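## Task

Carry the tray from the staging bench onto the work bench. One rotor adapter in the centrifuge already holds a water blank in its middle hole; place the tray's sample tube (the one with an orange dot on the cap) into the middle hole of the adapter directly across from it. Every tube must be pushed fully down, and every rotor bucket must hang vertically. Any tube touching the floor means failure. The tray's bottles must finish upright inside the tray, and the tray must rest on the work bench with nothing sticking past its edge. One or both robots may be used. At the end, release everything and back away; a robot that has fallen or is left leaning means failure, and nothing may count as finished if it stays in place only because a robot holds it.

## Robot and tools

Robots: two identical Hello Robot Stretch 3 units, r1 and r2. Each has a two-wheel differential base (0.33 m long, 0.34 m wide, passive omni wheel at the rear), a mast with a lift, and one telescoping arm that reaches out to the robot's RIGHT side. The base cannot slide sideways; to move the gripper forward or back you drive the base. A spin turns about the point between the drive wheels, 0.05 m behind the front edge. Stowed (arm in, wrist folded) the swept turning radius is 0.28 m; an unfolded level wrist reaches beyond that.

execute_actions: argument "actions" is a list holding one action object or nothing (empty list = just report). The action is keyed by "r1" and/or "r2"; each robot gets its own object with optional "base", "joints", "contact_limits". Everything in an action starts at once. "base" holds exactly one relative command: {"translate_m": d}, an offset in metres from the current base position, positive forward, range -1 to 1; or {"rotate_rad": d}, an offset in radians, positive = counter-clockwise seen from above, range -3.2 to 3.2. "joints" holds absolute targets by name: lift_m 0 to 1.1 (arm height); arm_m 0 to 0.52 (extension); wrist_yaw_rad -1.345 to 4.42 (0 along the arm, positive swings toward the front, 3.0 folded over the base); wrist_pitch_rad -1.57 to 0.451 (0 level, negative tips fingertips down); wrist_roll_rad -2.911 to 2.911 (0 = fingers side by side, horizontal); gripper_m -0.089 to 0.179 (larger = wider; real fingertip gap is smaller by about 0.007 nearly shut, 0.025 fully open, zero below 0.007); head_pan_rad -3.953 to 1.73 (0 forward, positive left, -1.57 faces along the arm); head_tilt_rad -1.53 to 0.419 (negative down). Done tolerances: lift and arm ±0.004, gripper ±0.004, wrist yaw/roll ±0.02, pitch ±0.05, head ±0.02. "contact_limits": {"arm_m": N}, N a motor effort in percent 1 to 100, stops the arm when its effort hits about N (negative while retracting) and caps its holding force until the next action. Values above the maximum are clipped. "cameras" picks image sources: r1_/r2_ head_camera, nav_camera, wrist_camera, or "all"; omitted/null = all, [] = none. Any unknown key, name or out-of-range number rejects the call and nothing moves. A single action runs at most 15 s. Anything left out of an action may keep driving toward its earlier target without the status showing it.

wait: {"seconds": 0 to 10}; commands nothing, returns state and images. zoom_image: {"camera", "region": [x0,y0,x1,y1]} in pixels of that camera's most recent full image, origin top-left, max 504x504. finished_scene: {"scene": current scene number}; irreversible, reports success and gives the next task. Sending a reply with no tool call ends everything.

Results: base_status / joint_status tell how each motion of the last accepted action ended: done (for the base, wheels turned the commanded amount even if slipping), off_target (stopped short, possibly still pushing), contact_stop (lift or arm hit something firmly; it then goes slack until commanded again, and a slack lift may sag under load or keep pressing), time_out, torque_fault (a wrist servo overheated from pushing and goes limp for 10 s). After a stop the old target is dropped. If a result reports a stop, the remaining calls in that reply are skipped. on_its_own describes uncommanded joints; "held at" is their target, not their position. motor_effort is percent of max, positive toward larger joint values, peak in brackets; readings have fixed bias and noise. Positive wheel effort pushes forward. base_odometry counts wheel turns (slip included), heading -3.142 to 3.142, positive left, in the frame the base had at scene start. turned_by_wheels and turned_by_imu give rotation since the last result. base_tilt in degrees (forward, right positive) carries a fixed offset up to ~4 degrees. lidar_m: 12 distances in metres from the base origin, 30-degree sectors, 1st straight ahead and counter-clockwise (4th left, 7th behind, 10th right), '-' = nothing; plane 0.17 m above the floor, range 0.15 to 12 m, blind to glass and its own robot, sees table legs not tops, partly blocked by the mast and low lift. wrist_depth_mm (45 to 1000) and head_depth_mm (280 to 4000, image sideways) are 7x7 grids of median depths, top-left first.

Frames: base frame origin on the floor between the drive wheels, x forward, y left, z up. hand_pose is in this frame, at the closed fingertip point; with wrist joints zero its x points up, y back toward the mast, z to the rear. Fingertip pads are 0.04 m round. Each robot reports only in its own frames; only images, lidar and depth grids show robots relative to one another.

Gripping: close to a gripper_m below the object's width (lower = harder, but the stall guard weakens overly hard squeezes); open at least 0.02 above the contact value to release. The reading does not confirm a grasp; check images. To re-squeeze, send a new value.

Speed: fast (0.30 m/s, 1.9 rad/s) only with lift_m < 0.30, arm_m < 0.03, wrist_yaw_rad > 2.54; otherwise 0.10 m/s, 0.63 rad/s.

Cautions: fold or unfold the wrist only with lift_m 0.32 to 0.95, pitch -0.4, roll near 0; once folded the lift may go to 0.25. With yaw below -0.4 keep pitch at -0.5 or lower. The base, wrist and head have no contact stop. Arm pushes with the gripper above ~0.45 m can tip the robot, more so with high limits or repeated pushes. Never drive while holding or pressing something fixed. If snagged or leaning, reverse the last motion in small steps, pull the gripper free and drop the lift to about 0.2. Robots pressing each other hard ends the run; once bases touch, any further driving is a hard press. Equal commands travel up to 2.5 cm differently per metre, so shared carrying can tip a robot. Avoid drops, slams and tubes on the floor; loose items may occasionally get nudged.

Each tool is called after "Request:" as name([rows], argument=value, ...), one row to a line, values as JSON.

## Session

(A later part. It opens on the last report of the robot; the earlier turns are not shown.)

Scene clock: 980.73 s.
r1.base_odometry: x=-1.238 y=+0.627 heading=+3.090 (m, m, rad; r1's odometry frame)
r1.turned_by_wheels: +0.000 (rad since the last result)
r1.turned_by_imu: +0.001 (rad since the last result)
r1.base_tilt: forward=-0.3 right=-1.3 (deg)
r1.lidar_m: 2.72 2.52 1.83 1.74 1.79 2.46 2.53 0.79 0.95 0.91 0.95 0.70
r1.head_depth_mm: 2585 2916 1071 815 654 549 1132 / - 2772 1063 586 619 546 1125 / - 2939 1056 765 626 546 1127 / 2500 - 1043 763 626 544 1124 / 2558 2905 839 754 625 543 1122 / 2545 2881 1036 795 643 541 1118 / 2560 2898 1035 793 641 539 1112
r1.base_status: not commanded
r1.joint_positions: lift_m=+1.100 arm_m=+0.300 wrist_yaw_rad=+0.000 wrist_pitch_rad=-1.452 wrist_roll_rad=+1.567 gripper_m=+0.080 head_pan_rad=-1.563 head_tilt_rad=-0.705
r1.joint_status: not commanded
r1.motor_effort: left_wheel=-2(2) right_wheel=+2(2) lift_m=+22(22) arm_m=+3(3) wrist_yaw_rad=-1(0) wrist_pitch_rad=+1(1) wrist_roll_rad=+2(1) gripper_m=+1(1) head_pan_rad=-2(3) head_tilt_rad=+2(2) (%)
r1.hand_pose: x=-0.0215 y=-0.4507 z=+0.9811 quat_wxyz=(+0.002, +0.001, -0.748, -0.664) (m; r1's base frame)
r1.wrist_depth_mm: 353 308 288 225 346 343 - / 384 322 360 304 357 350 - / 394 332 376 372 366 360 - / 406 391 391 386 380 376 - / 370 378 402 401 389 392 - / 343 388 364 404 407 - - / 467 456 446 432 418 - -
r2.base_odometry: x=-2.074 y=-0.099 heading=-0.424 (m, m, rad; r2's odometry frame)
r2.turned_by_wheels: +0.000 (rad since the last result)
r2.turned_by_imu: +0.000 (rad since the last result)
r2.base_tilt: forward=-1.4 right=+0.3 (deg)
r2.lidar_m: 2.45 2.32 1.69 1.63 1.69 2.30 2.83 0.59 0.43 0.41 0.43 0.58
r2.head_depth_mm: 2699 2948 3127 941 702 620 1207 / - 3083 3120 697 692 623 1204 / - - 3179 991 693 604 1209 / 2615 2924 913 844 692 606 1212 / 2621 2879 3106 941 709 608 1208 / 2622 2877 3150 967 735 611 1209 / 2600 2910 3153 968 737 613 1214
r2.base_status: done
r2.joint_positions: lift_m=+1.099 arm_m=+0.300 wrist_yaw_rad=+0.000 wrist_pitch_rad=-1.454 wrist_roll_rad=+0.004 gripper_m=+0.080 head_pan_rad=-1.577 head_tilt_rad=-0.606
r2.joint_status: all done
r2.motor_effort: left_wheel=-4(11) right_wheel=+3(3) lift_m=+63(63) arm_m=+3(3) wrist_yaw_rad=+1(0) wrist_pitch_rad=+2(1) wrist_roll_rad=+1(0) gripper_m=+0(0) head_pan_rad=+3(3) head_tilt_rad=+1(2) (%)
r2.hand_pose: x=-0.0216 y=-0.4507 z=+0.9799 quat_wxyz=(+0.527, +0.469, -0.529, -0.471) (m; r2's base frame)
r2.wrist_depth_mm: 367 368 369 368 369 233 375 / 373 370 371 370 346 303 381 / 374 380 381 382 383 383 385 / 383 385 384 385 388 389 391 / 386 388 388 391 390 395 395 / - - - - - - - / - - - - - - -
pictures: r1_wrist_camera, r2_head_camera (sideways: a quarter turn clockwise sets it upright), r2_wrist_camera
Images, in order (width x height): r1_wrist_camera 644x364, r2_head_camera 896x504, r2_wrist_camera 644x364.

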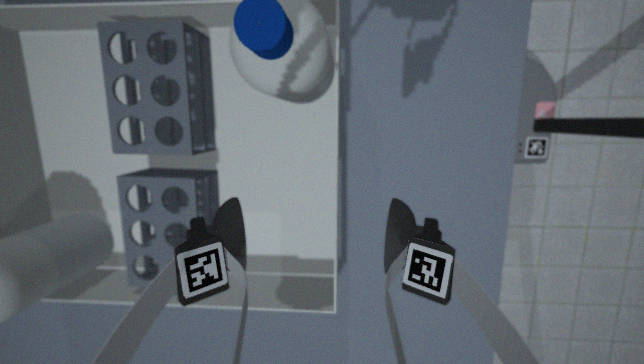

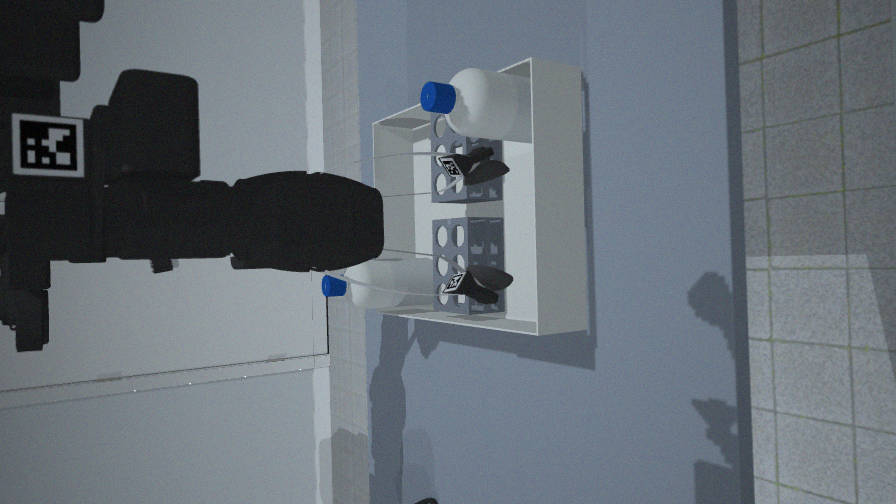

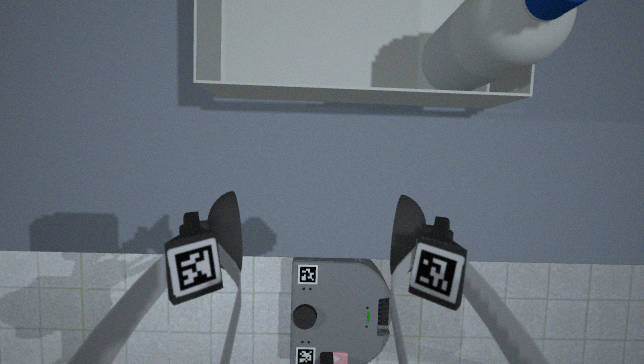

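Request:
execute_actions([
  {"r1":{"joints":{"wrist_pitch_rad":-1.56,"arm_m":0.31,"gripper_m":0.05,"lift_m":1.05}},"r2":{"base":{"translate_m":-0.04},"joints":{"arm_m":0.415,"wrist_pitch_rad":-1.56,"wrist_roll_rad":1.571,"gripper_m":0.05}}},
], cameras=["r1_wrist_camera","r2_wrist_camera","r2_head_camera","r1_head_camera"])

Scene clock: 991.83 s.
r1.base_odometry: x=-1.238 y=+0.627 heading=+3.090 (m, m, rad; r1's odometry frame)
r1.turned_by_wheels: +0.000 (rad since the last result)
r1.turned_by_imu: +0.001 (rad since the last result)
r1.base_tilt: forward=-0.2 right=-1.4 (deg)
r1.lidar_m: 2.72 2.52 1.82 1.73 1.79 2.46 2.53 0.79 0.95 0.91 0.95 0.69
r1.head_depth_mm: - 2916 1068 811 655 548 1133 / - 3031 996 588 619 547 1129 / - - 929 769 624 544 1124 / 1216 2798 919 776 626 544 1119 / 2544 2904 835 752 626 541 1124 / 2561 2886 1036 794 642 540 1115 / 2542 2898 1032 791 641 538 1114
r1.base_status: not commanded
r1.joint_positions: lift_m=+1.050 arm_m=+0.310 wrist_yaw_rad=+0.000 wrist_pitch_rad=-1.550 wrist_roll_rad=+1.567 gripper_m=+0.050 head_pan_rad=-1.563 head_tilt_rad=-0.705
r1.joint_status: all done
r1.motor_effort: left_wheel=-2(2) right_wheel=+2(2) lift_m=+14(21) arm_m=+3(1) wrist_yaw_rad=+0(0) wrist_pitch_rad=-5(6) wrist_roll_rad=+2(1) gripper_m=+1(77) head_pan_rad=-2(3) head_tilt_rad=+2(2) (%)
r1.hand_pose: x=-0.0215 y=-0.4355 z=+0.9323 quat_wxyz=(+0.002, +0.001, -0.714, -0.700) (m; r1's base frame)
r1.wrist_depth_mm: 269 270 165 304 307 310 - / 277 286 184 315 317 324 - / 262 309 320 324 328 331 - / 300 324 333 334 339 - - / 290 311 340 346 350 - - / 315 316 345 357 367 - - / 301 293 325 376 378 - -
r2.base_odometry: x=-2.110 y=-0.083 heading=-0.425 (m, m, rad; r2's odometry frame)
r2.turned_by_wheels: +0.000 (rad since the last result)
r2.turned_by_imu: +0.000 (rad since the last result)
r2.base_tilt: forward=-1.4 right=+0.2 (deg)
r2.lidar_m: 2.49 2.32 1.69 1.63 1.69 2.31 2.80 0.59 0.43 0.41 0.43 0.58
r2.head_depth_mm: 2747 2979 3144 940 727 621 1206 / 2646 2974 3144 896 696 623 1206 / - 2959 3157 841 692 607 1203 / 1041 - 2999 844 693 607 1207 / 2519 2868 3154 845 691 611 1209 / 2597 2894 3121 962 712 612 1210 / 2623 2933 3146 969 737 612 1216
r2.base_status: done
r2.joint_positions: lift_m=+1.099 arm_m=+0.415 wrist_yaw_rad=+0.000 wrist_pitch_rad=-1.552 wrist_roll_rad=+1.565 gripper_m=+0.050 head_pan_rad=-1.577 head_tilt_rad=-0.606
r2.joint_status: all done
r2.motor_effort: left_wheel=-4(9) right_wheel=+3(4) lift_m=+63(63) arm_m=+3(3) wrist_yaw_rad=-2(1) wrist_pitch_rad=-4(3) wrist_roll_rad=+3(3) gripper_m=+0(80) head_pan_rad=+3(3) head_tilt_rad=+2(3) (%)
r2.hand_pose: x=-0.0215 y=-0.5401 z=+0.9806 quat_wxyz=(+0.002, +0.002, -0.713, -0.701) (m; r2's base frame)
r2.wrist_depth_mm: 352 321 184 348 349 - - / 363 310 232 360 361 360 - / 378 341 370 371 369 - - / 387 358 386 384 380 - - / 378 343 398 398 393 - - / 367 352 365 407 413 - - / 435 439 430 427 424 - -
pictures: r1_head_camera (sideways: a quarter turn clockwise sets it upright), r1_wrist_camera, r2_head_camera (sideways: a quarter turn clockwise sets it upright), r2_wrist_camera
Images, in order (width x height): r1_head_camera 896x504, r1_wrist_camera 644x364, r2_head_camera 896x504, r2_wrist_camera 644x364.

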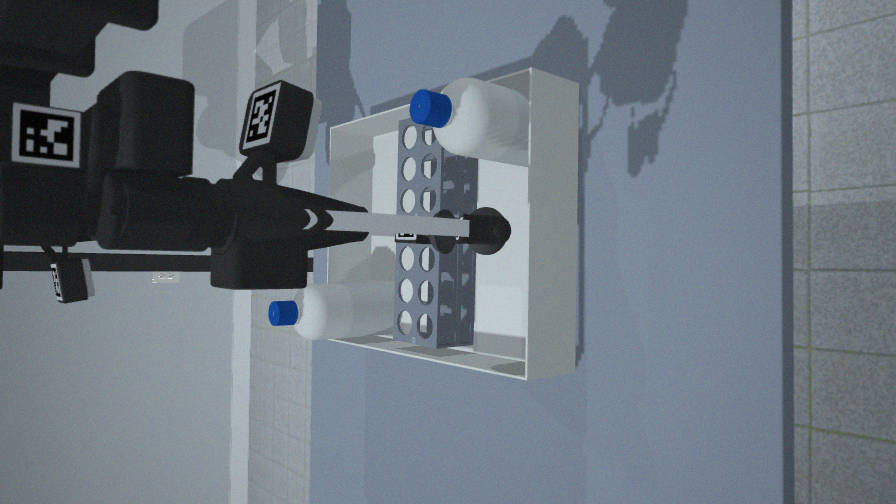

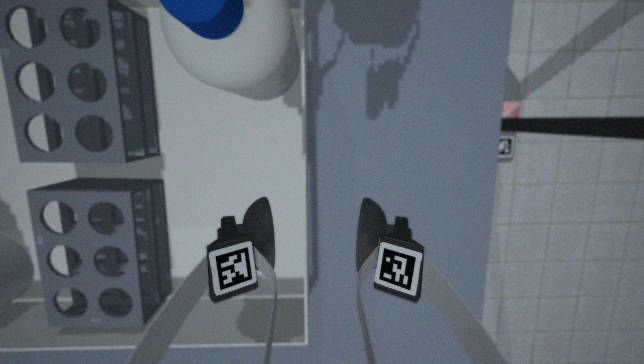

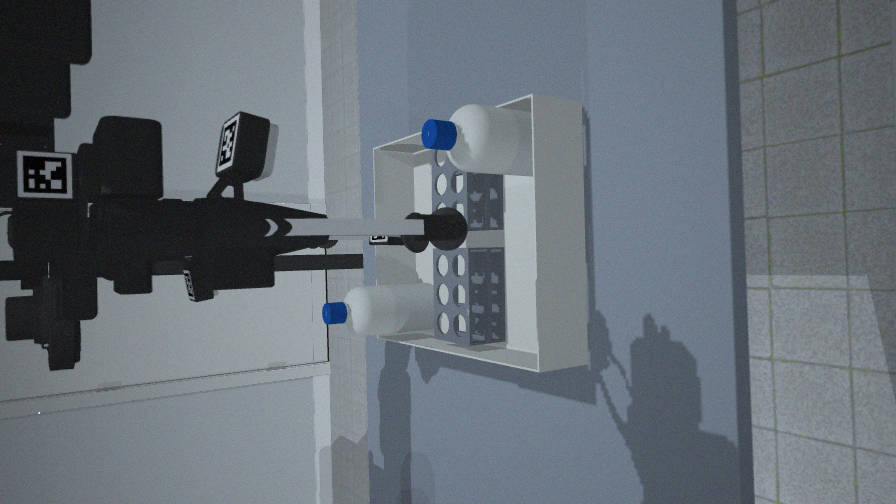

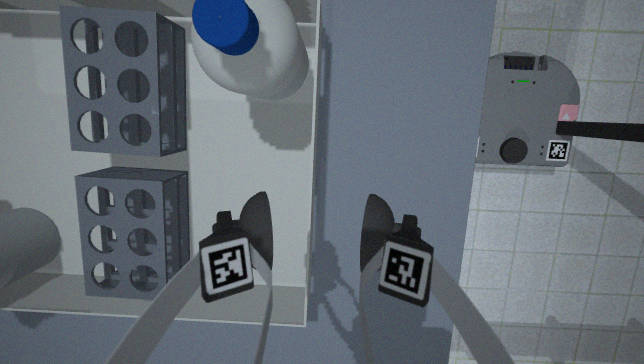

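Request:
execute_actions([
  {"r1":{"joints":{"arm_m":0.318,"lift_m":0.955}},"r2":{"joints":{"lift_m":0.955}}},
], cameras=["r1_wrist_camera","r2_wrist_camera","r2_head_camera","r1_head_camera"])

Scene clock: 997.93 s.
r1.base_odometry: x=-1.238 y=+0.627 heading=+3.090 (m, m, rad; r1's odometry frame)
r1.turned_by_wheels: +0.000 (rad since the last result)
r1.turned_by_imu: +0.001 (rad since the last result)
r1.base_tilt: forward=-0.2 right=-1.4 (deg)
r1.lidar_m: 2.72 2.53 1.83 1.74 1.79 2.47 2.52 0.79 0.95 0.91 0.95 0.70
r1.head_depth_mm: 2569 2774 - 810 654 547 1133 / 2558 - 1016 582 618 547 1133 / 2529 - - 756 626 546 1127 / 682 1355 - 762 626 543 1126 / 2501 2873 838 754 627 543 1123 / 2545 2896 1039 795 642 540 1118 / 2554 2863 1030 790 641 538 1112
r1.base_status: not commanded
r1.joint_positions: lift_m=+0.955 arm_m=+0.318 wrist_yaw_rad=+0.000 wrist_pitch_rad=-1.551 wrist_roll_rad=+1.567 gripper_m=+0.050 head_pan_rad=-1.563 head_tilt_rad=-0.705
r1.joint_status: all done
r1.motor_effort: left_wheel=-2(2) right_wheel=+2(2) lift_m=+14(16) arm_m=+4(5) wrist_yaw_rad=+0(1) wrist_pitch_rad=-5(5) wrist_roll_rad=+1(1) gripper_m=+0(1) head_pan_rad=-3(2) head_tilt_rad=+2(2) (%)
r1.hand_pose: x=-0.0215 y=-0.4433 z=+0.8373 quat_wxyz=(+0.002, +0.001, -0.714, -0.700) (m; r1's base frame)
r1.wrist_depth_mm: 185 85 90 214 217 219 222 / 209 217 152 221 224 225 - / 215 224 224 229 232 233 - / 230 232 233 236 240 241 - / 207 238 239 245 245 249 - / 212 245 252 253 259 259 - / 219 252 258 263 266 268 -
r2.base_odometry: x=-2.110 y=-0.083 heading=-0.425 (m, m, rad; r2's odometry frame)
r2.turned_by_wheels: +0.000 (rad since the last result)
r2.turned_by_imu: +0.000 (rad since the last result)
r2.base_tilt: forward=-1.5 right=+0.3 (deg)
r2.lidar_m: 2.48 2.33 1.70 1.63 1.69 2.31 2.79 0.59 0.43 0.41 0.43 0.58
r2.head_depth_mm: 2641 2948 - - 702 620 1190 / 2627 2905 2960 869 694 622 1199 / 2651 2859 - 823 697 607 1210 / 1235 811 1556 836 693 607 1205 / 2550 2917 3127 848 689 610 1213 / 2643 2890 3112 957 710 611 1213 / 2666 2907 3110 967 739 612 1212
r2.base_status: not commanded
r2.joint_positions: lift_m=+0.956 arm_m=+0.415 wrist_yaw_rad=+0.000 wrist_pitch_rad=-1.552 wrist_roll_rad=+1.565 gripper_m=+0.050 head_pan_rad=-1.577 head_tilt_rad=-0.606
r2.joint_status: all done
r2.motor_effort: left_wheel=-4(4) right_wheel=+3(3) lift_m=+19(58) arm_m=+3(3) wrist_yaw_rad=+0(0) wrist_pitch_rad=-4(4) wrist_roll_rad=+3(3) gripper_m=+0(0) head_pan_rad=+3(3) head_tilt_rad=+2(2) (%)
r2.hand_pose: x=-0.0215 y=-0.5401 z=+0.8377 quat_wxyz=(+0.002, +0.002, -0.713, -0.701) (m; r2's base frame)
r2.wrist_depth_mm: 91 86 103 213 212 213 921 / 216 221 166 221 221 219 220 / 221 228 228 228 228 226 227 / 229 237 236 234 234 235 - / 217 245 243 243 240 242 - / 221 253 255 249 255 249 - / 228 260 262 260 261 260 -
pictures: r1_head_camera (sideways: a quarter turn clockwise sets it upright), r1_wrist_camera, r2_head_camera (sideways: a quarter turn clockwise sets it upright), r2_wrist_camera
Images, in order (width x height): r1_head_camera 896x504, r1_wrist_camera 644x364, r2_head_camera 896x504, r2_wrist_camera 644x364.

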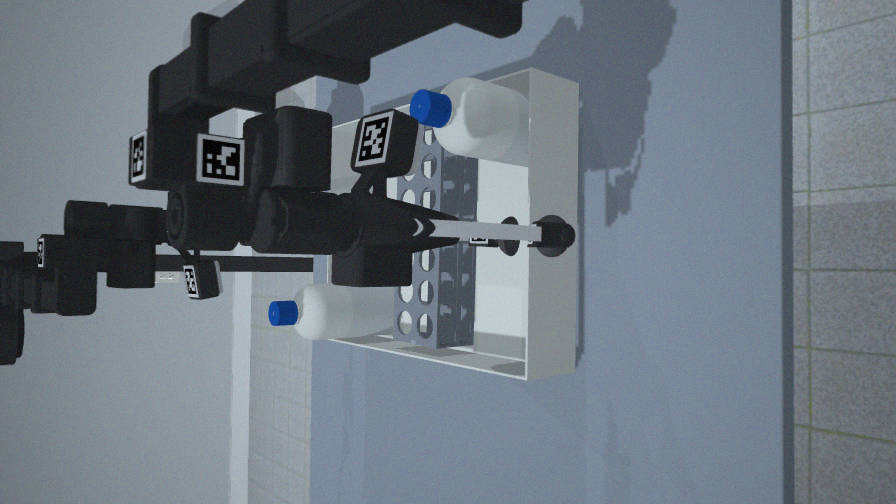

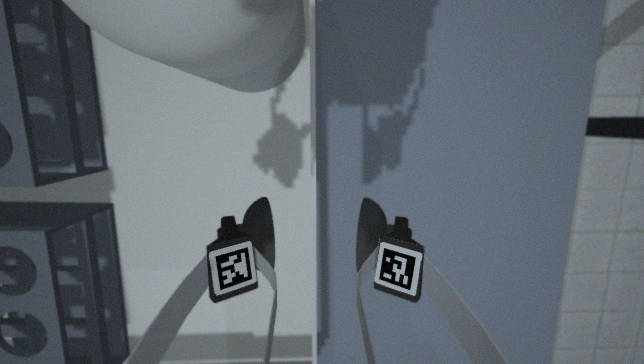

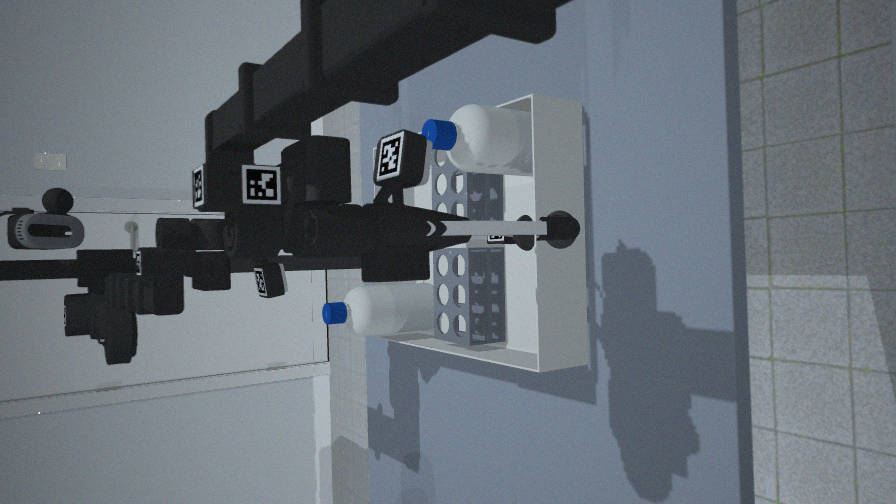

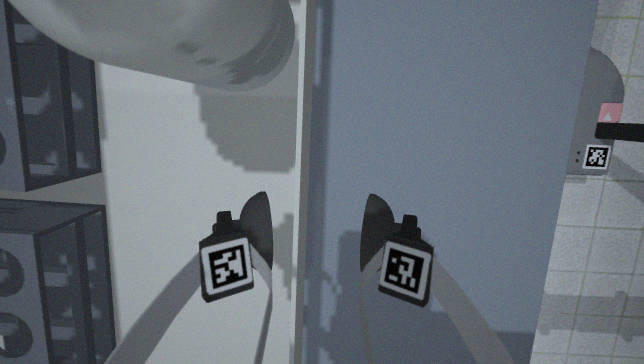

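Request:
execute_actions([
  {"r1":{"joints":{"lift_m":0.94}},"r2":{"joints":{"lift_m":0.94,"arm_m":0.42}}},
], cameras=[])

Request:
execute_actions([
  {"r1":{"joints":{"gripper_m":-0.04}},"r2":{"joints":{"gripper_m":-0.04}}},
], cameras=["r1_wrist_camera","r2_wrist_camera"])

Request:
execute_actions([
  {"r1":{"joints":{"lift_m":0.97}},"r2":{"joints":{"lift_m":0.97}}},
], cameras=["r1_wrist_camera","r2_wrist_camera","r2_head_camera","r1_head_camera"])

Scene clock: 1005.23 s.
r1.base_odometry: x=-1.238 y=+0.627 heading=+3.090 (m, m, rad; r1's odometry frame)
r1.turned_by_wheels: +0.000 (rad since the last result)
r1.turned_by_imu: +0.001 (rad since the last result)
r1.base_tilt: forward=-0.2 right=-1.5 (deg)
r1.lidar_m: 2.72 2.53 1.82 1.73 1.79 2.46 2.52 0.79 0.95 0.91 0.95 0.70
r1.head_depth_mm: 2597 2873 - 783 638 549 1129 / 2553 2807 976 583 619 547 1125 / 2531 2769 - 750 627 545 1124 / 748 759 1561 744 613 543 1124 / 2509 2891 836 754 626 543 1121 / 2547 2878 1039 793 644 540 1119 / 2541 2892 1033 791 641 539 1116
r1.base_status: not commanded
r1.joint_positions: lift_m=+0.940 arm_m=+0.318 wrist_yaw_rad=+0.000 wrist_pitch_rad=-1.551 wrist_roll_rad=+1.567 gripper_m=+0.050 head_pan_rad=-1.563 head_tilt_rad=-0.705
r1.joint_status: all done
r1.motor_effort: left_wheel=-2(2) right_wheel=+2(2) lift_m=+15(16) arm_m=+3(3) wrist_yaw_rad=+0(0) wrist_pitch_rad=-4(5) wrist_roll_rad=+2(1) gripper_m=+0(1) head_pan_rad=-2(2) head_tilt_rad=+2(1) (%)
r1.hand_pose: x=-0.0215 y=-0.4433 z=+0.8223 quat_wxyz=(+0.002, +0.001, -0.714, -0.700) (m; r1's base frame)
r1.wrist_depth_mm: 191 74 85 200 203 204 207 / 196 203 152 207 210 210 213 / 201 209 210 213 216 218 221 / 214 217 217 220 223 225 - / 206 222 223 228 230 232 - / 207 231 236 236 242 241 - / 206 236 240 245 248 250 -
r2.base_odometry: x=-2.110 y=-0.083 heading=-0.425 (m, m, rad; r2's odometry frame)
r2.turned_by_wheels: +0.000 (rad since the last result)
r2.turned_by_imu: +0.000 (rad since the last result)
r2.base_tilt: forward=-1.5 right=+0.3 (deg)
r2.lidar_m: 2.48 2.33 1.70 1.63 1.70 2.30 2.80 0.59 0.43 0.41 0.43 0.58
r2.head_depth_mm: 2714 2968 3285 - 700 620 1200 / 2622 2886 - 839 698 624 1204 / 2658 2905 - 822 693 607 1209 / 1247 824 1571 834 688 608 1208 / 2502 2913 3138 849 692 609 1208 / 2586 2945 3134 970 711 609 1216 / 2654 2903 3134 967 737 612 1208
r2.base_status: not commanded
r2.joint_positions: lift_m=+0.941 arm_m=+0.420 wrist_yaw_rad=+0.000 wrist_pitch_rad=-1.552 wrist_roll_rad=+1.565 gripper_m=+0.050 head_pan_rad=-1.577 head_tilt_rad=-0.606
r2.joint_status: all done
r2.motor_effort: left_wheel=-4(3) right_wheel=+3(2) lift_m=+19(21) arm_m=+3(2) wrist_yaw_rad=-1(0) wrist_pitch_rad=-4(4) wrist_roll_rad=+3(2) gripper_m=+0(0) head_pan_rad=+3(3) head_tilt_rad=+2(2) (%)
r2.hand_pose: x=-0.0215 y=-0.5451 z=+0.8227 quat_wxyz=(+0.002, +0.002, -0.713, -0.701) (m; r2's base frame)
r2.wrist_depth_mm: - 75 94 199 200 200 198 / 202 207 155 206 206 205 204 / 207 214 212 212 213 213 211 / 215 222 219 219 220 219 - / 209 229 227 227 226 225 - / 207 234 239 236 238 233 - / 222 244 242 245 244 240 -
pictures: none
No camera images: the call's "cameras" was empty. Leave "cameras" out to get every camera's image.

Scene clock: 1006.63 s.
r1.base_odometry: x=-1.238 y=+0.627 heading=+3.090 (m, m, rad; r1's odometry frame)
r1.turned_by_wheels: +0.000 (rad since the last result)
r1.turned_by_imu: +0.000 (rad since the last result)
r1.base_tilt: forward=-0.2 right=-1.4 (deg)
r1.lidar_m: 2.72 2.51 1.82 1.73 1.80 2.46 2.52 0.79 0.95 0.91 0.95 0.69
r1.head_depth_mm: 2560 2839 - 783 637 548 1129 / 2566 2799 976 584 618 546 1127 / 2559 2724 - 750 627 545 1126 / 746 761 1548 747 628 544 1124 / 2504 2926 836 753 627 542 1124 / 2560 2898 1035 795 641 541 1118 / 2542 2914 1033 790 641 539 1115
r1.base_status: not commanded
r1.joint_positions: lift_m=+0.940 arm_m=+0.318 wrist_yaw_rad=+0.000 wrist_pitch_rad=-1.544 wrist_roll_rad=+1.567 gripper_m=-0.039 head_pan_rad=-1.563 head_tilt_rad=-0.705
r1.joint_status: all done
r1.motor_effort: left_wheel=-2(2) right_wheel=+2(2) lift_m=+18(18) arm_m=+3(3) wrist_yaw_rad=+0(0) wrist_pitch_rad=-8(8) wrist_roll_rad=+1(1) gripper_m=-16(91) head_pan_rad=-2(3) head_tilt_rad=+1(2) (%)
r1.hand_pose: x=-0.0215 y=-0.4451 z=+0.8220 quat_wxyz=(+0.002, +0.001, -0.716, -0.698) (m; r1's base frame)
r1.wrist_depth_mm: 190 73 85 199 201 203 204 / 196 202 151 205 209 209 211 / 200 209 210 212 215 216 219 / 211 214 216 219 223 223 227 / 207 222 224 - 230 231 - / 207 230 231 236 239 239 - / 207 237 240 243 245 249 -
r2.base_odometry: x=-2.110 y=-0.083 heading=-0.425 (m, m, rad; r2's odometry frame)
r2.turned_by_wheels: +0.000 (rad since the last result)
r2.turned_by_imu: +0.000 (rad since the last result)
r2.base_tilt: forward=-1.5 right=+0.3 (deg)
r2.lidar_m: 2.48 2.32 1.69 1.63 1.69 2.30 2.79 0.59 0.43 0.41 0.43 0.58
r2.head_depth_mm: 2656 2934 3206 - 702 619 1204 / 2662 2917 - 837 693 622 1208 / 2606 2920 - 819 693 605 1205 / 1244 817 1555 834 690 608 1209 / 2522 2932 3102 907 691 608 1210 / 2611 2895 3158 959 709 609 1206 / 2616 2867 3191 959 736 612 1210
r2.base_status: not commanded
r2.joint_positions: lift_m=+0.940 arm_m=+0.420 wrist_yaw_rad=+0.000 wrist_pitch_rad=-1.538 wrist_roll_rad=+1.570 gripper_m=-0.039 head_pan_rad=-1.577 head_tilt_rad=-0.606
r2.joint_status: all done
r2.motor_effort: left_wheel=-4(4) right_wheel=+3(3) lift_m=+26(27) arm_m=+1(3) wrist_yaw_rad=-1(0) wrist_pitch_rad=-11(12) wrist_roll_rad=+1(3) gripper_m=-15(91) head_pan_rad=+3(3) head_tilt_rad=+3(2) (%)
r2.hand_pose: x=-0.0215 y=-0.5489 z=+0.8223 quat_wxyz=(+0.001, +0.000, -0.718, -0.696) (m; r2's base frame)
r2.wrist_depth_mm: - 73 87 192 199 196 196 / 201 209 144 203 204 202 202 / 209 214 211 211 212 208 207 / 209 222 219 217 217 216 215 / 205 227 225 - 224 223 - / 208 236 235 236 232 230 - / 214 243 244 241 242 237 -
pictures: r1_wrist_camera, r2_wrist_camera
Images, in order (width x height): r1_wrist_camera 644x364, r2_wrist_camera 644x364.

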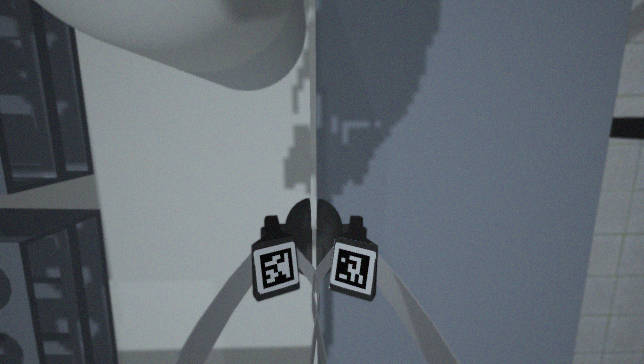

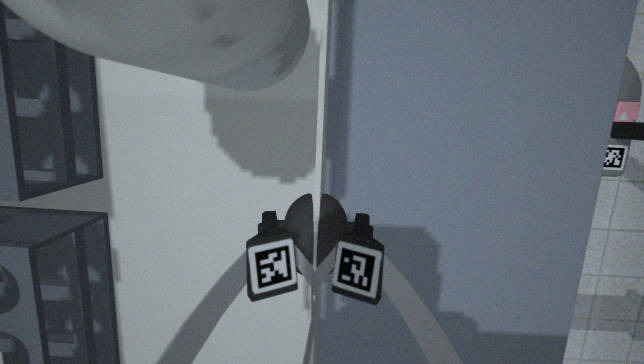

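Scene clock: 1008.03 s.
r1.base_odometry: x=-1.238 y=+0.627 heading=+3.090 (m, m, rad; r1's odometry frame)
r1.turned_by_wheels: +0.000 (rad since the last result)
r1.turned_by_imu: +0.000 (rad since the last result)
r1.base_tilt: forward=-0.2 right=-1.4 (deg)
r1.lidar_m: 2.72 2.52 1.83 1.73 1.79 2.46 2.52 0.79 0.95 0.91 0.95 0.69
r1.head_depth_mm: 2608 - - 814 654 548 1129 / 2558 - 1037 593 626 546 1131 / 2520 - - 765 629 545 1126 / 667 1366 - 756 624 542 1123 / 2522 2894 829 761 623 542 1124 / 2519 2865 1040 794 642 540 1116 / 2541 2867 1033 791 640 538 1115
r1.base_status: not commanded
r1.joint_positions: lift_m=+0.970 arm_m=+0.318 wrist_yaw_rad=+0.001 wrist_pitch_rad=-1.549 wrist_roll_rad=+1.567 gripper_m=-0.039 head_pan_rad=-1.563 head_tilt_rad=-0.705
r1.joint_status: all done
r1.motor_effort: left_wheel=-2(2) right_wheel=+2(2) lift_m=+23(27) arm_m=+3(3) wrist_yaw_rad=-1(1) wrist_pitch_rad=-5(9) wrist_roll_rad=+1(1) gripper_m=-14(17) head_pan_rad=-3(3) head_tilt_rad=+2(2) (%)
r1.hand_pose: x=-0.0216 y=-0.4438 z=+0.8517 quat_wxyz=(+0.002, +0.001, -0.714, -0.700) (m; r1's base frame)
r1.wrist_depth_mm: 197 99 120 228 230 232 975 / 204 231 219 235 238 239 - / 206 237 240 243 245 247 - / 213 246 247 251 253 256 - / 202 253 256 - 262 265 - / 200 261 264 271 273 273 - / 206 270 274 280 282 285 -
r2.base_odometry: x=-2.110 y=-0.083 heading=-0.425 (m, m, rad; r2's odometry frame)
r2.turned_by_wheels: +0.000 (rad since the last result)
r2.turned_by_imu: +0.000 (rad since the last result)
r2.base_tilt: forward=-1.5 right=+0.3 (deg)
r2.lidar_m: 2.48 2.32 1.70 1.63 1.69 2.31 2.79 0.59 0.43 0.41 0.43 0.58
r2.head_depth_mm: 2658 2968 - 907 725 622 1210 / 2646 2856 2967 883 697 619 1201 / 2659 2867 - 835 695 607 1210 / 1233 796 1549 846 691 608 1206 / 2477 2889 3142 839 689 609 1213 / 2585 2905 3122 958 735 610 1201 / 2645 2931 3103 963 733 614 1216
r2.base_status: not commanded
r2.joint_positions: lift_m=+0.969 arm_m=+0.420 wrist_yaw_rad=+0.000 wrist_pitch_rad=-1.541 wrist_roll_rad=+1.570 gripper_m=-0.039 head_pan_rad=-1.577 head_tilt_rad=-0.606
r2.joint_status: all done
r2.motor_effort: left_wheel=-3(5) right_wheel=+2(4) lift_m=+64(76) arm_m=+1(1) wrist_yaw_rad=+0(1) wrist_pitch_rad=-9(11) wrist_roll_rad=+1(1) gripper_m=-14(15) head_pan_rad=+3(3) head_tilt_rad=+2(1) (%)
r2.hand_pose: x=-0.0215 y=-0.5481 z=+0.8511 quat_wxyz=(+0.001, +0.000, -0.717, -0.697) (m; r2's base frame)
r2.wrist_depth_mm: 203 102 110 223 225 224 935 / 211 234 234 233 232 231 231 / 216 243 242 241 241 238 239 / 223 252 251 248 247 246 - / 203 258 258 - 255 255 - / 207 268 268 269 265 262 - / 215 277 280 278 276 274 -
pictures: r1_head_camera (sideways: a quarter turn clockwise sets it upright), r1_wrist_camera, r2_head_camera (sideways: a quarter turn clockwise sets it upright), r2_wrist_camera
Images, in order (width x height): r1_head_camera 896x504, r1_wrist_camera 644x364, r2_head_camera 896x504, r2_wrist_camera 644x364.

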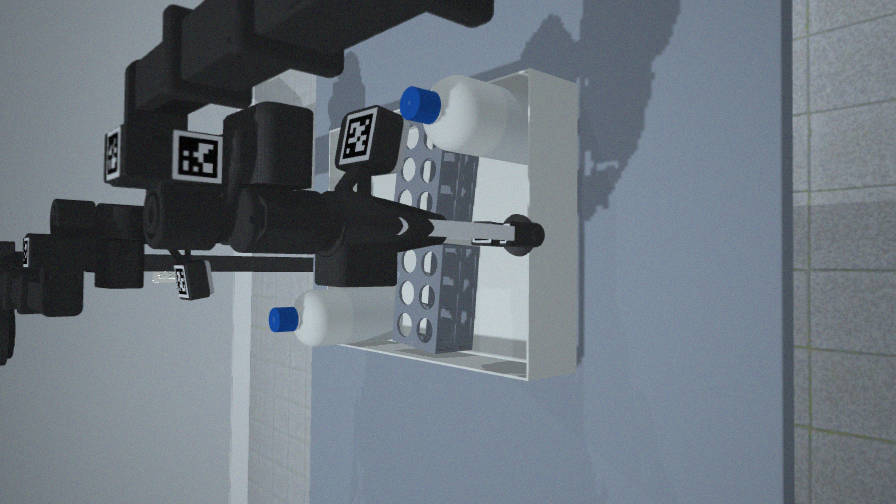

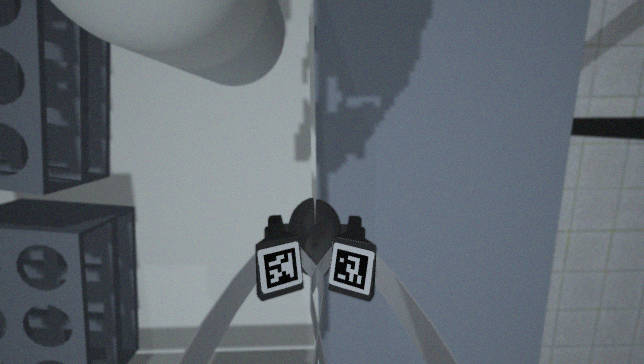

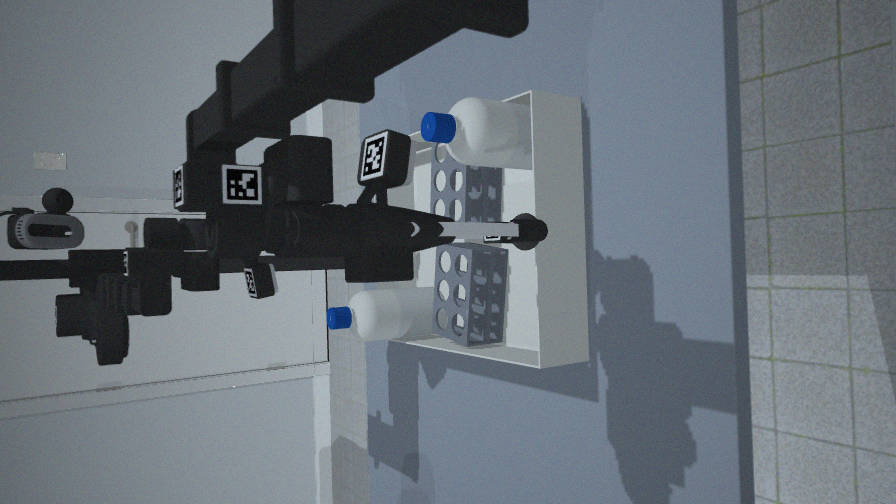

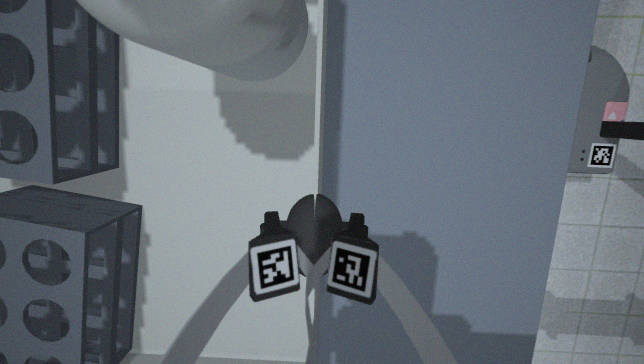

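Request:
execute_actions([
  {"r1":{"joints":{"gripper_m":0.03}},"r2":{"joints":{"gripper_m":0.03}}},
], cameras=[])

Request:
execute_actions([
  {"r1":{"joints":{"lift_m":0.922}},"r2":{"joints":{"lift_m":0.922}}},
], cameras=["r2_head_camera","r1_head_camera"])

Request:
execute_actions([
  {"r1":{"joints":{"gripper_m":-0.07}},"r2":{"joints":{"gripper_m":-0.07}}},
], cameras=[])

Request:
execute_actions([
  {"r1":{"joints":{"lift_m":0.94}},"r2":{"joints":{"lift_m":0.94}}},
], cameras=["r1_wrist_camera","r2_wrist_camera","r2_head_camera","r1_head_camera"])

Scene clock: 1025.33 s.
r1.base_odometry: x=-1.238 y=+0.627 heading=+3.090 (m, m, rad; r1's odometry frame)
r1.turned_by_wheels: +0.000 (rad since the last result)
r1.turned_by_imu: +0.001 (rad since the last result)
r1.base_tilt: forward=-0.2 right=-1.4 (deg)
r1.lidar_m: 2.72 2.52 1.83 1.74 1.80 2.46 2.52 0.79 0.95 0.92 0.95 0.69
r1.head_depth_mm: 2558 - - 810 655 549 1131 / 2566 - 1038 593 627 546 1128 / 2489 - - 767 627 545 1123 / 667 1400 - 762 625 543 1124 / 2505 2879 831 762 624 541 1127 / 2549 2920 1035 795 643 540 1123 / 2554 2856 1032 791 641 539 1115
r1.base_status: not commanded
r1.joint_positions: lift_m=+0.970 arm_m=+0.318 wrist_yaw_rad=+0.001 wrist_pitch_rad=-1.550 wrist_roll_rad=+1.567 gripper_m=+0.030 head_pan_rad=-1.563 head_tilt_rad=-0.705
r1.joint_status: all done
r1.motor_effort: left_wheel=-1(2) right_wheel=+2(2) lift_m=+23(23) arm_m=+3(3) wrist_yaw_rad=+0(1) wrist_pitch_rad=-5(6) wrist_roll_rad=+1(1) gripper_m=+1(81) head_pan_rad=-2(2) head_tilt_rad=+2(2) (%)
r1.hand_pose: x=-0.0216 y=-0.4437 z=+0.8517 quat_wxyz=(+0.002, +0.001, -0.714, -0.700) (m; r1's base frame)
r1.wrist_depth_mm: 198 100 121 228 231 232 998 / 205 231 221 236 238 239 - / 206 238 241 243 246 247 - / 213 245 249 250 254 256 - / 203 253 255 259 262 265 - / 201 260 268 270 274 275 - / 207 267 274 277 282 284 -
r2.base_odometry: x=-2.110 y=-0.083 heading=-0.425 (m, m, rad; r2's odometry frame)
r2.turned_by_wheels: +0.000 (rad since the last result)
r2.turned_by_imu: +0.000 (rad since the last result)
r2.base_tilt: forward=-1.5 right=+0.3 (deg)
r2.lidar_m: 2.49 2.32 1.69 1.63 1.69 2.31 2.79 0.59 0.43 0.41 0.43 0.58
r2.head_depth_mm: 2721 2964 - 905 722 623 1200 / 2699 2882 2928 883 699 623 1205 / 2644 2825 - 836 695 606 1223 / 1225 802 1553 841 693 607 1200 / 2507 2865 3083 849 692 607 1216 / 2609 2888 3167 957 731 610 1209 / 2636 2882 3106 960 735 613 1214
r2.base_status: not commanded
r2.joint_positions: lift_m=+0.969 arm_m=+0.420 wrist_yaw_rad=+0.000 wrist_pitch_rad=-1.550 wrist_roll_rad=+1.570 gripper_m=+0.030 head_pan_rad=-1.577 head_tilt_rad=-0.606
r2.joint_status: all done
r2.motor_effort: left_wheel=-3(4) right_wheel=+2(2) lift_m=+62(64) arm_m=+1(1) wrist_yaw_rad=-1(1) wrist_pitch_rad=-5(9) wrist_roll_rad=+1(1) gripper_m=+1(80) head_pan_rad=+2(3) head_tilt_rad=+2(2) (%)
r2.hand_pose: x=-0.0215 y=-0.5458 z=+0.8513 quat_wxyz=(+0.001, +0.000, -0.714, -0.700) (m; r2's base frame)
r2.wrist_depth_mm: 203 101 112 224 227 224 932 / 208 234 234 235 233 232 954 / 213 243 242 241 240 239 - / 225 250 249 249 249 247 - / 209 257 259 256 256 256 - / 233 265 270 267 266 267 - / 241 274 275 276 277 273 -
pictures: none
No camera images: the call's "cameras" was empty. Leave "cameras" out to get every camera's image.

Scene clock: 1026.60 s.
r1.base_odometry: x=-1.238 y=+0.627 heading=+3.090 (m, m, rad; r1's odometry frame)
r1.turned_by_wheels: +0.000 (rad since the last result)
r1.turned_by_imu: +0.000 (rad since the last result)
r1.base_tilt: forward=-0.3 right=-1.4 (deg)
r1.lidar_m: 2.72 2.52 1.82 1.73 1.80 2.46 2.52 0.79 0.95 0.92 0.95 0.70
r1.head_depth_mm: 2571 2927 - - 629 549 1136 / 2581 2810 996 591 627 547 1126 / 2550 2776 - 750 626 546 1127 / 1006 748 1527 748 615 543 1121 / 1149 2905 830 764 623 543 1117 / 2556 2880 1040 795 641 540 1120 / 2534 2891 1031 791 641 539 1118
r1.base_status: not commanded
r1.joint_positions: lift_m=+0.922 arm_m=+0.318 wrist_yaw_rad=+0.001 wrist_pitch_rad=-1.550 wrist_roll_rad=+1.567 gripper_m=+0.030 head_pan_rad=-1.563 head_tilt_rad=-0.705
r1.joint_status: all done
r1.motor_effort: left_wheel=-1(1) right_wheel=+2(2) lift_m=+14(21) arm_m=+3(3) wrist_yaw_rad=-1(1) wrist_pitch_rad=-4(5) wrist_roll_rad=+2(1) gripper_m=+1(0) head_pan_rad=-2(4) head_tilt_rad=+2(2) (%)
r1.hand_pose: x=-0.0216 y=-0.4435 z=+0.8043 quat_wxyz=(+0.002, +0.001, -0.714, -0.700) (m; r1's base frame)
r1.wrist_depth_mm: 176 89 121 183 185 187 188 / 183 186 187 188 192 192 194 / 188 191 193 195 198 199 201 / 195 197 199 201 204 205 208 / 200 205 205 209 211 213 216 / 202 211 215 217 220 221 225 / 210 218 221 224 227 229 -
r2.base_odometry: x=-2.110 y=-0.083 heading=-0.425 (m, m, rad; r2's odometry frame)
r2.turned_by_wheels: +0.000 (rad since the last result)
r2.turned_by_imu: +0.000 (rad since the last result)
r2.base_tilt: forward=-1.5 right=+0.3 (deg)
r2.lidar_m: 2.49 2.32 1.70 1.63 1.69 2.31 2.79 0.59 0.43 0.41 0.43 0.58
r2.head_depth_mm: 2650 2957 3212 - 706 620 1199 / 2671 2953 - 674 698 622 1202 / 2649 2873 - 818 695 608 1204 / 1267 835 1490 833 684 608 1207 / 2569 2873 3115 847 686 608 1215 / 2637 2898 3111 961 736 610 1206 / 2644 2880 3164 971 735 612 1215
r2.base_status: not commanded
r2.joint_positions: lift_m=+0.923 arm_m=+0.420 wrist_yaw_rad=+0.000 wrist_pitch_rad=-1.550 wrist_roll_rad=+1.570 gripper_m=+0.030 head_pan_rad=-1.577 head_tilt_rad=-0.606
r2.joint_status: all done
r2.motor_effort: left_wheel=-3(4) right_wheel=+2(2) lift_m=+19(57) arm_m=+1(1) wrist_yaw_rad=-1(1) wrist_pitch_rad=-5(5) wrist_roll_rad=+1(1) gripper_m=+0(0) head_pan_rad=+2(3) head_tilt_rad=+2(2) (%)
r2.hand_pose: x=-0.0215 y=-0.5457 z=+0.8047 quat_wxyz=(+0.001, +0.000, -0.714, -0.700) (m; r2's base frame)
r2.wrist_depth_mm: 184 85 112 183 183 181 181 / 189 190 188 188 188 187 185 / 194 196 195 194 195 193 191 / 203 202 201 200 201 199 200 / 203 209 207 207 207 206 209 / 208 217 218 216 213 214 - / 216 225 224 221 223 220 -
pictures: r1_head_camera (sideways: a quarter turn clockwise sets it upright), r2_head_camera (sideways: a quarter turn clockwise sets it upright)
Images, in order (width x height): r1_head_camera 896x504, r2_head_camera 896x504.

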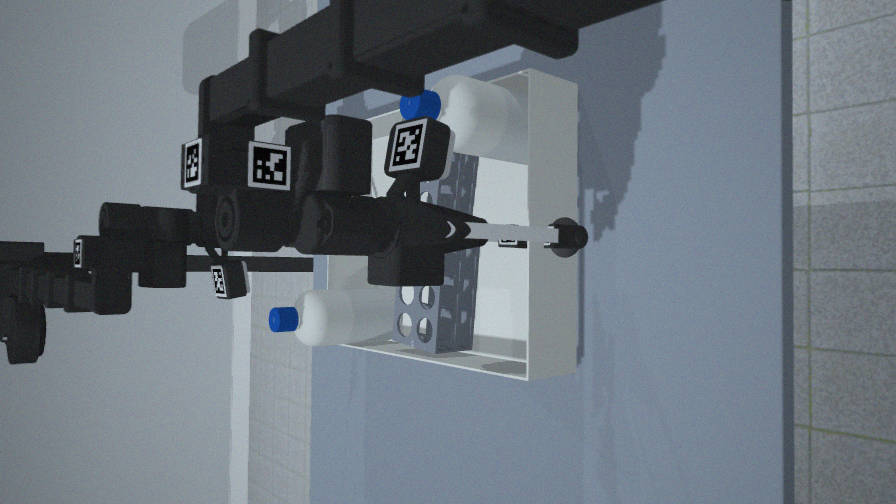

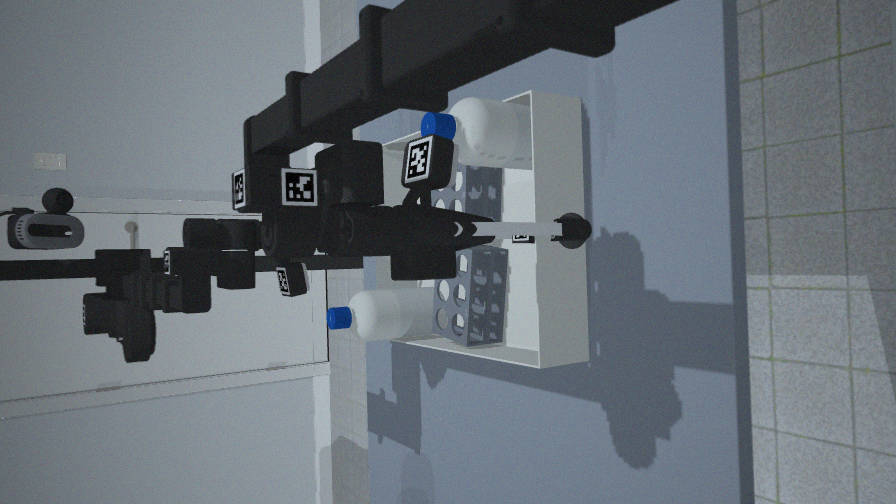

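Scene clock: 1028.10 s.
r1.base_odometry: x=-1.238 y=+0.627 heading=+3.090 (m, m, rad; r1's odometry frame)
r1.turned_by_wheels: +0.000 (rad since the last result)
r1.turned_by_imu: +0.000 (rad since the last result)
r1.base_tilt: forward=-0.3 right=-1.4 (deg)
r1.lidar_m: 2.72 2.53 1.84 1.73 1.80 2.46 2.52 0.79 0.95 0.92 0.95 0.69
r1.head_depth_mm: 2571 2910 - - 629 549 1129 / 2567 2796 994 594 629 546 1123 / 2568 2791 - 747 631 544 1124 / 1008 750 1528 744 629 544 1123 / 1152 2910 833 750 627 543 1122 / 2573 2875 1038 794 641 540 1116 / 2542 2888 1036 789 640 540 1113
r1.base_status: not commanded
r1.joint_positions: lift_m=+0.922 arm_m=+0.318 wrist_yaw_rad=+0.001 wrist_pitch_rad=-1.544 wrist_roll_rad=+1.567 gripper_m=-0.069 head_pan_rad=-1.563 head_tilt_rad=-0.705
r1.joint_status: all done
r1.motor_effort: left_wheel=-1(2) right_wheel=+2(2) lift_m=+18(18) arm_m=+3(3) wrist_yaw_rad=-1(1) wrist_pitch_rad=-8(9) wrist_roll_rad=+1(1) gripper_m=-27(100) head_pan_rad=-3(2) head_tilt_rad=+2(2) (%)
r1.hand_pose: x=-0.0216 y=-0.4453 z=+0.8039 quat_wxyz=(+0.002, +0.002, -0.716, -0.698) (m; r1's base frame)
r1.wrist_depth_mm: 174 90 122 182 185 186 186 / 182 183 184 187 191 191 192 / 186 190 190 193 197 197 199 / 193 196 196 199 203 204 206 / 198 202 202 200 210 212 213 / 199 208 209 218 218 219 222 / 207 215 217 222 225 227 231
r2.base_odometry: x=-2.110 y=-0.083 heading=-0.425 (m, m, rad; r2's odometry frame)
r2.turned_by_wheels: +0.000 (rad since the last result)
r2.turned_by_imu: +0.000 (rad since the last result)
r2.base_tilt: forward=-1.5 right=+0.3 (deg)
r2.lidar_m: 2.48 2.32 1.70 1.63 1.69 2.30 2.80 0.59 0.43 0.41 0.43 0.58
r2.head_depth_mm: 2651 2906 3223 - 703 622 1191 / 2632 2930 - 670 692 622 1202 / 2630 2918 - 820 691 606 1207 / 1256 831 1522 832 685 607 1202 / 2573 2813 3055 897 689 612 1212 / 2646 2883 3166 959 734 608 1216 / 2599 2862 3107 967 733 612 1214
r2.base_status: not commanded
r2.joint_positions: lift_m=+0.922 arm_m=+0.420 wrist_yaw_rad=+0.000 wrist_pitch_rad=-1.543 wrist_roll_rad=+1.570 gripper_m=-0.069 head_pan_rad=-1.577 head_tilt_rad=-0.606
r2.joint_status: all done
r2.motor_effort: left_wheel=-4(4) right_wheel=+3(2) lift_m=+27(27) arm_m=+1(1) wrist_yaw_rad=+0(1) wrist_pitch_rad=-8(12) wrist_roll_rad=+1(1) gripper_m=-24(100) head_pan_rad=+3(3) head_tilt_rad=+2(2) (%)
r2.hand_pose: x=-0.0215 y=-0.5476 z=+0.8043 quat_wxyz=(+0.001, +0.000, -0.717, -0.697) (m; r2's base frame)
r2.wrist_depth_mm: 181 81 106 180 182 180 179 / 185 187 185 186 188 186 185 / 192 193 191 192 193 191 191 / 201 199 198 198 200 198 196 / 199 207 206 - 206 205 204 / 206 214 214 217 212 211 213 / 215 222 221 220 223 218 -
pictures: none
No camera images: the call's "cameras" was empty. Leave "cameras" out to get every camera's image.

Scene clock: 1029.00 s.
r1.base_odometry: x=-1.238 y=+0.627 heading=+3.090 (m, m, rad; r1's odometry frame)
r1.turned_by_wheels: +0.000 (rad since the last result)
r1.turned_by_imu: +0.000 (rad since the last result)
r1.base_tilt: forward=-0.2 right=-1.5 (deg)
r1.lidar_m: 2.71 2.52 1.83 1.74 1.79 2.46 2.52 0.79 0.95 0.92 0.94 0.69
r1.head_depth_mm: 2564 2867 - 784 637 548 1132 / 2568 2795 976 582 618 547 1130 / 2585 2754 - 731 617 546 1129 / 791 759 1562 722 614 544 1125 / 2518 2915 813 739 612 542 1119 / 2547 2886 1037 794 627 540 1117 / 2558 2860 1033 790 641 540 1112
r1.base_status: not commanded
r1.joint_positions: lift_m=+0.940 arm_m=+0.318 wrist_yaw_rad=+0.001 wrist_pitch_rad=-1.544 wrist_roll_rad=+1.567 gripper_m=-0.066 head_pan_rad=-1.563 head_tilt_rad=-0.705
r1.joint_status: all done
r1.motor_effort: left_wheel=-1(1) right_wheel=+1(2) lift_m=+26(28) arm_m=+3(3) wrist_yaw_rad=-1(1) wrist_pitch_rad=-8(8) wrist_roll_rad=+1(2) gripper_m=-25(26) head_pan_rad=-3(2) head_tilt_rad=+2(1) (%)
r1.hand_pose: x=-0.0216 y=-0.4453 z=+0.8214 quat_wxyz=(+0.002, +0.002, -0.716, -0.698) (m; r1's base frame)
r1.wrist_depth_mm: 175 91 122 198 201 202 204 / 182 184 185 203 207 208 211 / 187 189 191 210 214 215 217 / 193 195 197 218 221 223 226 / 198 202 203 164 230 231 - / 201 208 210 236 237 239 - / 207 216 217 241 245 249 -
r2.base_odometry: x=-2.110 y=-0.083 heading=-0.425 (m, m, rad; r2's odometry frame)
r2.turned_by_wheels: +0.000 (rad since the last result)
r2.turned_by_imu: +0.000 (rad since the last result)
r2.base_tilt: forward=-1.5 right=+0.2 (deg)
r2.lidar_m: 2.48 2.32 1.69 1.63 1.69 2.30 2.79 0.59 0.43 0.41 0.43 0.58
r2.head_depth_mm: 2672 2964 3225 - 703 621 1209 / 2652 2940 - 676 681 623 1190 / 2641 2897 - 808 690 607 1209 / 1256 819 1535 819 688 608 1208 / 2499 2928 3056 868 689 608 1216 / 2614 2916 3169 959 731 611 1212 / 2645 2891 3124 962 736 613 1211
r2.base_status: not commanded
r2.joint_positions: lift_m=+0.939 arm_m=+0.420 wrist_yaw_rad=+0.000 wrist_pitch_rad=-1.543 wrist_roll_rad=+1.570 gripper_m=-0.066 head_pan_rad=-1.577 head_tilt_rad=-0.606
r2.joint_status: all done
r2.motor_effort: left_wheel=-4(4) right_wheel=+2(2) lift_m=+71(74) arm_m=+1(1) wrist_yaw_rad=+1(0) wrist_pitch_rad=-8(8) wrist_roll_rad=+1(1) gripper_m=-23(24) head_pan_rad=+3(2) head_tilt_rad=+1(2) (%)
r2.hand_pose: x=-0.0215 y=-0.5475 z=+0.8210 quat_wxyz=(+0.001, +0.000, -0.717, -0.698) (m; r2's base frame)
r2.wrist_depth_mm: 180 81 106 179 197 196 194 / 185 186 185 186 203 202 201 / 191 192 191 192 209 208 207 / 201 199 199 214 216 214 217 / 199 205 204 - 222 221 - / 207 215 213 235 231 230 - / 213 222 220 239 240 238 -
pictures: r1_head_camera (sideways: a quarter turn clockwise sets it upright), r1_wrist_camera, r2_head_camera (sideways: a quarter turn clockwise sets it upright), r2_wrist_camera
Images, in order (width x height): r1_head_camera 896x504, r1_wrist_camera 644x364, r2_head_camera 896x504, r2_wrist_camera 644x364.

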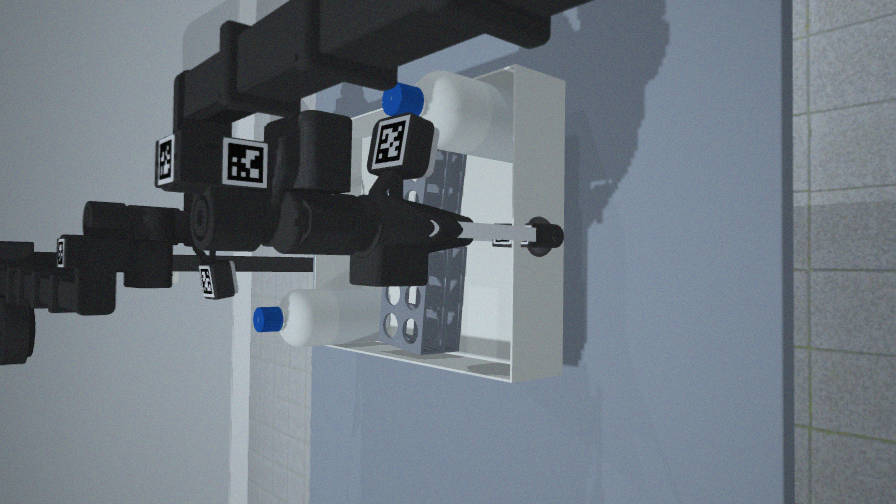

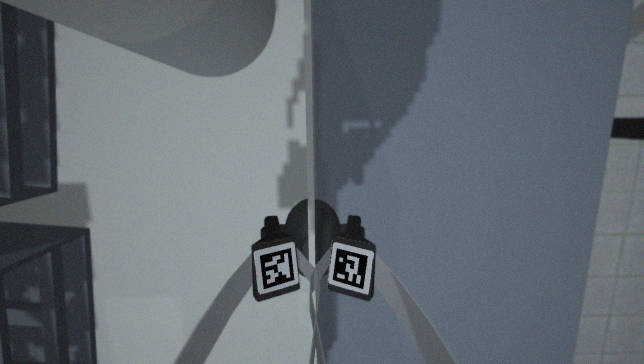

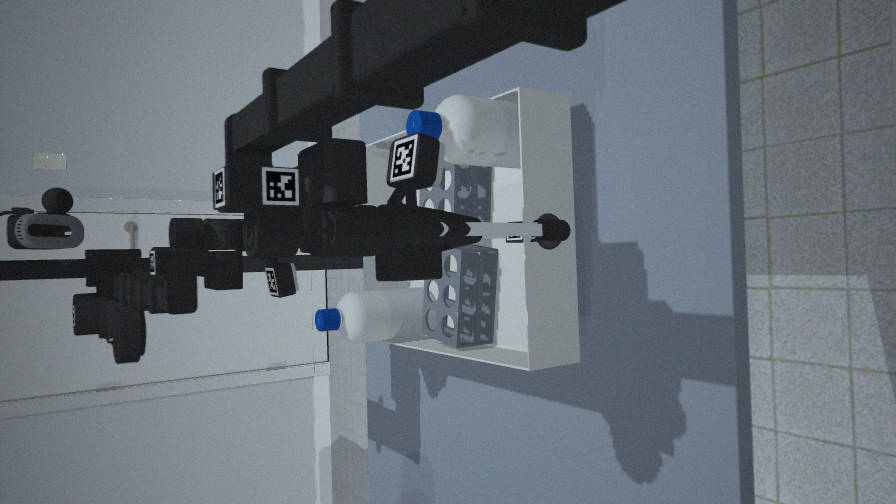

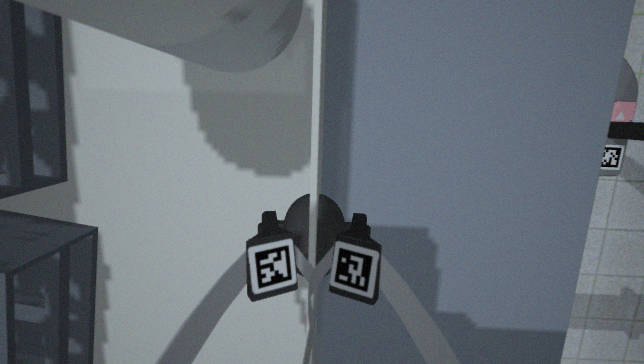

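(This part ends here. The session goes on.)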